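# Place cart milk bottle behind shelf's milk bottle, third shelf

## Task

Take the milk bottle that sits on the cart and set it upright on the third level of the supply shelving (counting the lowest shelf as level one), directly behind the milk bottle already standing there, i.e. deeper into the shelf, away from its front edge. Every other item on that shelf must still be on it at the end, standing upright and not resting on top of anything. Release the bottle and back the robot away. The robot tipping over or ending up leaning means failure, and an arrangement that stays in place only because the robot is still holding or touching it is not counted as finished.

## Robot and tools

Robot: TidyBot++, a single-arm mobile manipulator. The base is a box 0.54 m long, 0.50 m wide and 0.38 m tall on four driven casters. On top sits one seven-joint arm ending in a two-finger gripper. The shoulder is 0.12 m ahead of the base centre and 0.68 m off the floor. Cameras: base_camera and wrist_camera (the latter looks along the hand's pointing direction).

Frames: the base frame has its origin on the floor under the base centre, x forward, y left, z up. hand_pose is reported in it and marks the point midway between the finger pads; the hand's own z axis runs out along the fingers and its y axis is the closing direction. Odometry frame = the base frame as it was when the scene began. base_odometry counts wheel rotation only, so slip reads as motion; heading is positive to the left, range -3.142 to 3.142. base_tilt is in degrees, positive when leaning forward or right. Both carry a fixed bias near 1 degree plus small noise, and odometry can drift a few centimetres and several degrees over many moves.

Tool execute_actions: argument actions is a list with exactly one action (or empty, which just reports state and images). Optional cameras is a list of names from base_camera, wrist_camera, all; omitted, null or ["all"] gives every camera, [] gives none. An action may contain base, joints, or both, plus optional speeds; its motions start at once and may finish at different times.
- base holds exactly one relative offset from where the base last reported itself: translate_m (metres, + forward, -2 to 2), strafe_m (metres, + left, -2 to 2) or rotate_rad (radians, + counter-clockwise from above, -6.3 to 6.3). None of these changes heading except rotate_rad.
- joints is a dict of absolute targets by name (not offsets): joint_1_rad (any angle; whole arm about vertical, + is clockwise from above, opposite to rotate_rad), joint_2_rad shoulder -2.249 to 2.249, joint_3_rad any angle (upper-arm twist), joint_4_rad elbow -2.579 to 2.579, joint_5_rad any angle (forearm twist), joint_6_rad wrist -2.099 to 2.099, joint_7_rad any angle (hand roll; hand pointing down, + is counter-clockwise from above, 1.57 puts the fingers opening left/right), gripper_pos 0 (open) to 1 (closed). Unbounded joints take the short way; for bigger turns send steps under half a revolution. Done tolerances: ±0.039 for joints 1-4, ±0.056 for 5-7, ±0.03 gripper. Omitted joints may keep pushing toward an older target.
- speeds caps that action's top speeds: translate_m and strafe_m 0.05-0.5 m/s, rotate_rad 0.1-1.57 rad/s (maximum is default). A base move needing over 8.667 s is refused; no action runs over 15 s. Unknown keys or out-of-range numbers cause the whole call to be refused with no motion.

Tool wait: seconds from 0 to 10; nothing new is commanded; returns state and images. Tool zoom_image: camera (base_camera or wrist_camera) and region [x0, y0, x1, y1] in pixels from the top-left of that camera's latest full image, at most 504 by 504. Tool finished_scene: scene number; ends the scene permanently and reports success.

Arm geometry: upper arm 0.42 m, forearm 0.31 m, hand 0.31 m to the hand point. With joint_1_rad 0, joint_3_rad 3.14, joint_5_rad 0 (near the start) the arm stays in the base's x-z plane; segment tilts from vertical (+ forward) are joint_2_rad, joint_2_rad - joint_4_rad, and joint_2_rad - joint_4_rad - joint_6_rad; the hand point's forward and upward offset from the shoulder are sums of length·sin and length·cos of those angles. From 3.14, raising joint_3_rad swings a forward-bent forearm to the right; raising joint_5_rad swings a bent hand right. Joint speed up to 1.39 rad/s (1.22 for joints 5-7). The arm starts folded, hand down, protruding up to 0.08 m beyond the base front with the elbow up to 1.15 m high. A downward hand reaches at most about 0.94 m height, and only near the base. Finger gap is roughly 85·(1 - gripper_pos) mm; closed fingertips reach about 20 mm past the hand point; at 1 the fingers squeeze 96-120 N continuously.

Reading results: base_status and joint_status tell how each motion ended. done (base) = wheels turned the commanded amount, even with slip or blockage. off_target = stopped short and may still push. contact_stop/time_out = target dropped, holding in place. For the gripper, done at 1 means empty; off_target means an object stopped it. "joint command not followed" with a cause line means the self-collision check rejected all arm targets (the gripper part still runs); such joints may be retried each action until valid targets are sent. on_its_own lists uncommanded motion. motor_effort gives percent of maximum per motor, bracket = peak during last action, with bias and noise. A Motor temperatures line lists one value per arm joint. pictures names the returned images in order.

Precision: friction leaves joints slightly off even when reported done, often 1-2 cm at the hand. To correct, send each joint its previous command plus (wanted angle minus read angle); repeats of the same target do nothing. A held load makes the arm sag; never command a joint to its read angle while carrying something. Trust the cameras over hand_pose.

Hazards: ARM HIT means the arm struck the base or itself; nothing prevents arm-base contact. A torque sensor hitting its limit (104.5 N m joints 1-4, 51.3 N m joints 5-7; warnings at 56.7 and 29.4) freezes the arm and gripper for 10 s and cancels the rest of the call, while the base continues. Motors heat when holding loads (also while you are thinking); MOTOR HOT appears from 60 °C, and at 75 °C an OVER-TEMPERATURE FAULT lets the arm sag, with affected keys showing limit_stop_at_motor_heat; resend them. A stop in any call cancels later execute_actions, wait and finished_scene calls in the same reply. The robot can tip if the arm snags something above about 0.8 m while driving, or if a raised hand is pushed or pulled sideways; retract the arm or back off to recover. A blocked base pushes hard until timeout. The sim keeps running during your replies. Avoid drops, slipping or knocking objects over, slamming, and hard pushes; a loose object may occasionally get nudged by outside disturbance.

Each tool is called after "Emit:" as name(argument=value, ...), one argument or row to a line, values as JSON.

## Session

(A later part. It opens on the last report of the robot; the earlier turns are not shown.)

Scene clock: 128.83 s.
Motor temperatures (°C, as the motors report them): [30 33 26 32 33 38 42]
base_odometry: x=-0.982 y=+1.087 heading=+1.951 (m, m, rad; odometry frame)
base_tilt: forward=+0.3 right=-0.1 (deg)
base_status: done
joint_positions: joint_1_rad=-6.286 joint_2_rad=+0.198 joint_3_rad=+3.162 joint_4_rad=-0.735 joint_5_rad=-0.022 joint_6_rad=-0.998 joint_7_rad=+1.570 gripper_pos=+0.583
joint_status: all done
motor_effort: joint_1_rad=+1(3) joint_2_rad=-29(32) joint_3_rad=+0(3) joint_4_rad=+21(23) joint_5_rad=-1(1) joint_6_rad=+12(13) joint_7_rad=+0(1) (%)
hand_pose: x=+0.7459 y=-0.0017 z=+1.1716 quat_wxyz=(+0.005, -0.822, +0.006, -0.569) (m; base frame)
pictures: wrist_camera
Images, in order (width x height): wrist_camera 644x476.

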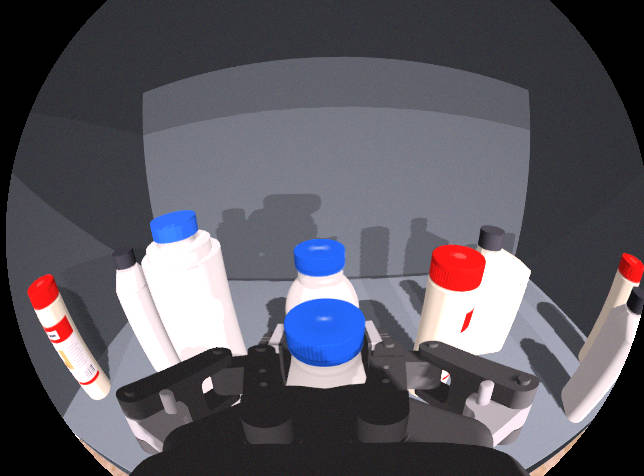

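Emit:
execute_actions(
  actions=[
    {"joints":{"joint_4_rad":-0.755,"joint_6_rad":-0.93}},
  ],
  cameras=[],
)

Emit:
execute_actions(
  actions=[
    {"joints":{"gripper_pos":0.3}},
  ],
  cameras=[],
)

Emit:
execute_actions(
  actions=[
    {"base":{"translate_m":-0.4}},
  ],
  cameras=["wrist_camera"],
)

Scene clock: 129.73 s.
Motor temperatures (°C, as the motors report them): [30 33 26 32 33 38 42]
base_odometry: x=-0.982 y=+1.087 heading=+1.951 (m, m, rad; odometry frame)
base_tilt: forward=+0.3 right=-0.1 (deg)
base_status: not commanded
joint_positions: joint_1_rad=-6.286 joint_2_rad=+0.195 joint_3_rad=+3.162 joint_4_rad=-0.751 joint_5_rad=-0.022 joint_6_rad=-0.976 joint_7_rad=+1.570 gripper_pos=+0.583
joint_status: all done
motor_effort: joint_1_rad=+0(0) joint_2_rad=-27(29) joint_3_rad=+0(0) joint_4_rad=+20(21) joint_5_rad=-1(1) joint_6_rad=+10(11) joint_7_rad=+0(0) (%)
hand_pose: x=+0.7480 y=-0.0018 z=+1.1712 quat_wxyz=(+0.005, -0.820, +0.006, -0.573) (m; base frame)
pictures: none
No camera images: the call's "cameras" was empty. Leave "cameras" out to get every camera's image.

Scene clock: 130.73 s.
Motor temperatures (°C, as the motors report them): [30 33 26 32 33 38 42]
base_odometry: x=-0.982 y=+1.087 heading=+1.951 (m, m, rad; odometry frame)
base_tilt: forward=+0.3 right=-0.1 (deg)
base_status: not commanded
joint_positions: joint_1_rad=-6.286 joint_2_rad=+0.186 joint_3_rad=+3.162 joint_4_rad=-0.752 joint_5_rad=-0.022 joint_6_rad=-0.961 joint_7_rad=+1.570 gripper_pos=+0.300
joint_status: all done
motor_effort: joint_1_rad=+0(1) joint_2_rad=-25(28) joint_3_rad=+0(0) joint_4_rad=+18(21) joint_5_rad=-1(1) joint_6_rad=+8(11) joint_7_rad=+0(0) (%)
hand_pose: x=+0.7454 y=-0.0019 z=+1.1809 quat_wxyz=(+0.005, -0.813, +0.006, -0.582) (m; base frame)
pictures: none
No camera images: the call's "cameras" was empty. Leave "cameras" out to get every camera's image.

Scene clock: 133.07 s.
Motor temperatures (°C, as the motors report them): [30 33 26 32 33 38 42]
base_odometry: x=-0.834 y=+0.716 heading=+1.951 (m, m, rad; odometry frame)
base_tilt: forward=+0.3 right=-0.1 (deg)
base_status: done
joint_positions: joint_1_rad=-6.286 joint_2_rad=+0.175 joint_3_rad=+3.162 joint_4_rad=-0.752 joint_5_rad=-0.022 joint_6_rad=-0.957 joint_7_rad=+1.570 gripper_pos=+0.300
joint_status: not commanded
motor_effort: joint_1_rad=+0(2) joint_2_rad=-24(28) joint_3_rad=+0(2) joint_4_rad=+18(19) joint_5_rad=-1(2) joint_6_rad=+8(9) joint_7_rad=+1(0) (%)
hand_pose: x=+0.7400 y=-0.0020 z=+1.1891 quat_wxyz=(+0.005, -0.809, +0.006, -0.588) (m; base frame)
pictures: wrist_camera
Images, in order (width x height): wrist_camera 644x476.

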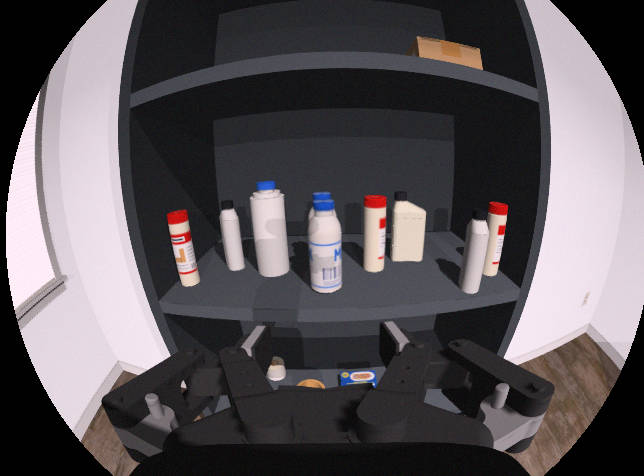

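Emit:
finished_scene(
  scene=1,
)

The scene is finished: the task was done.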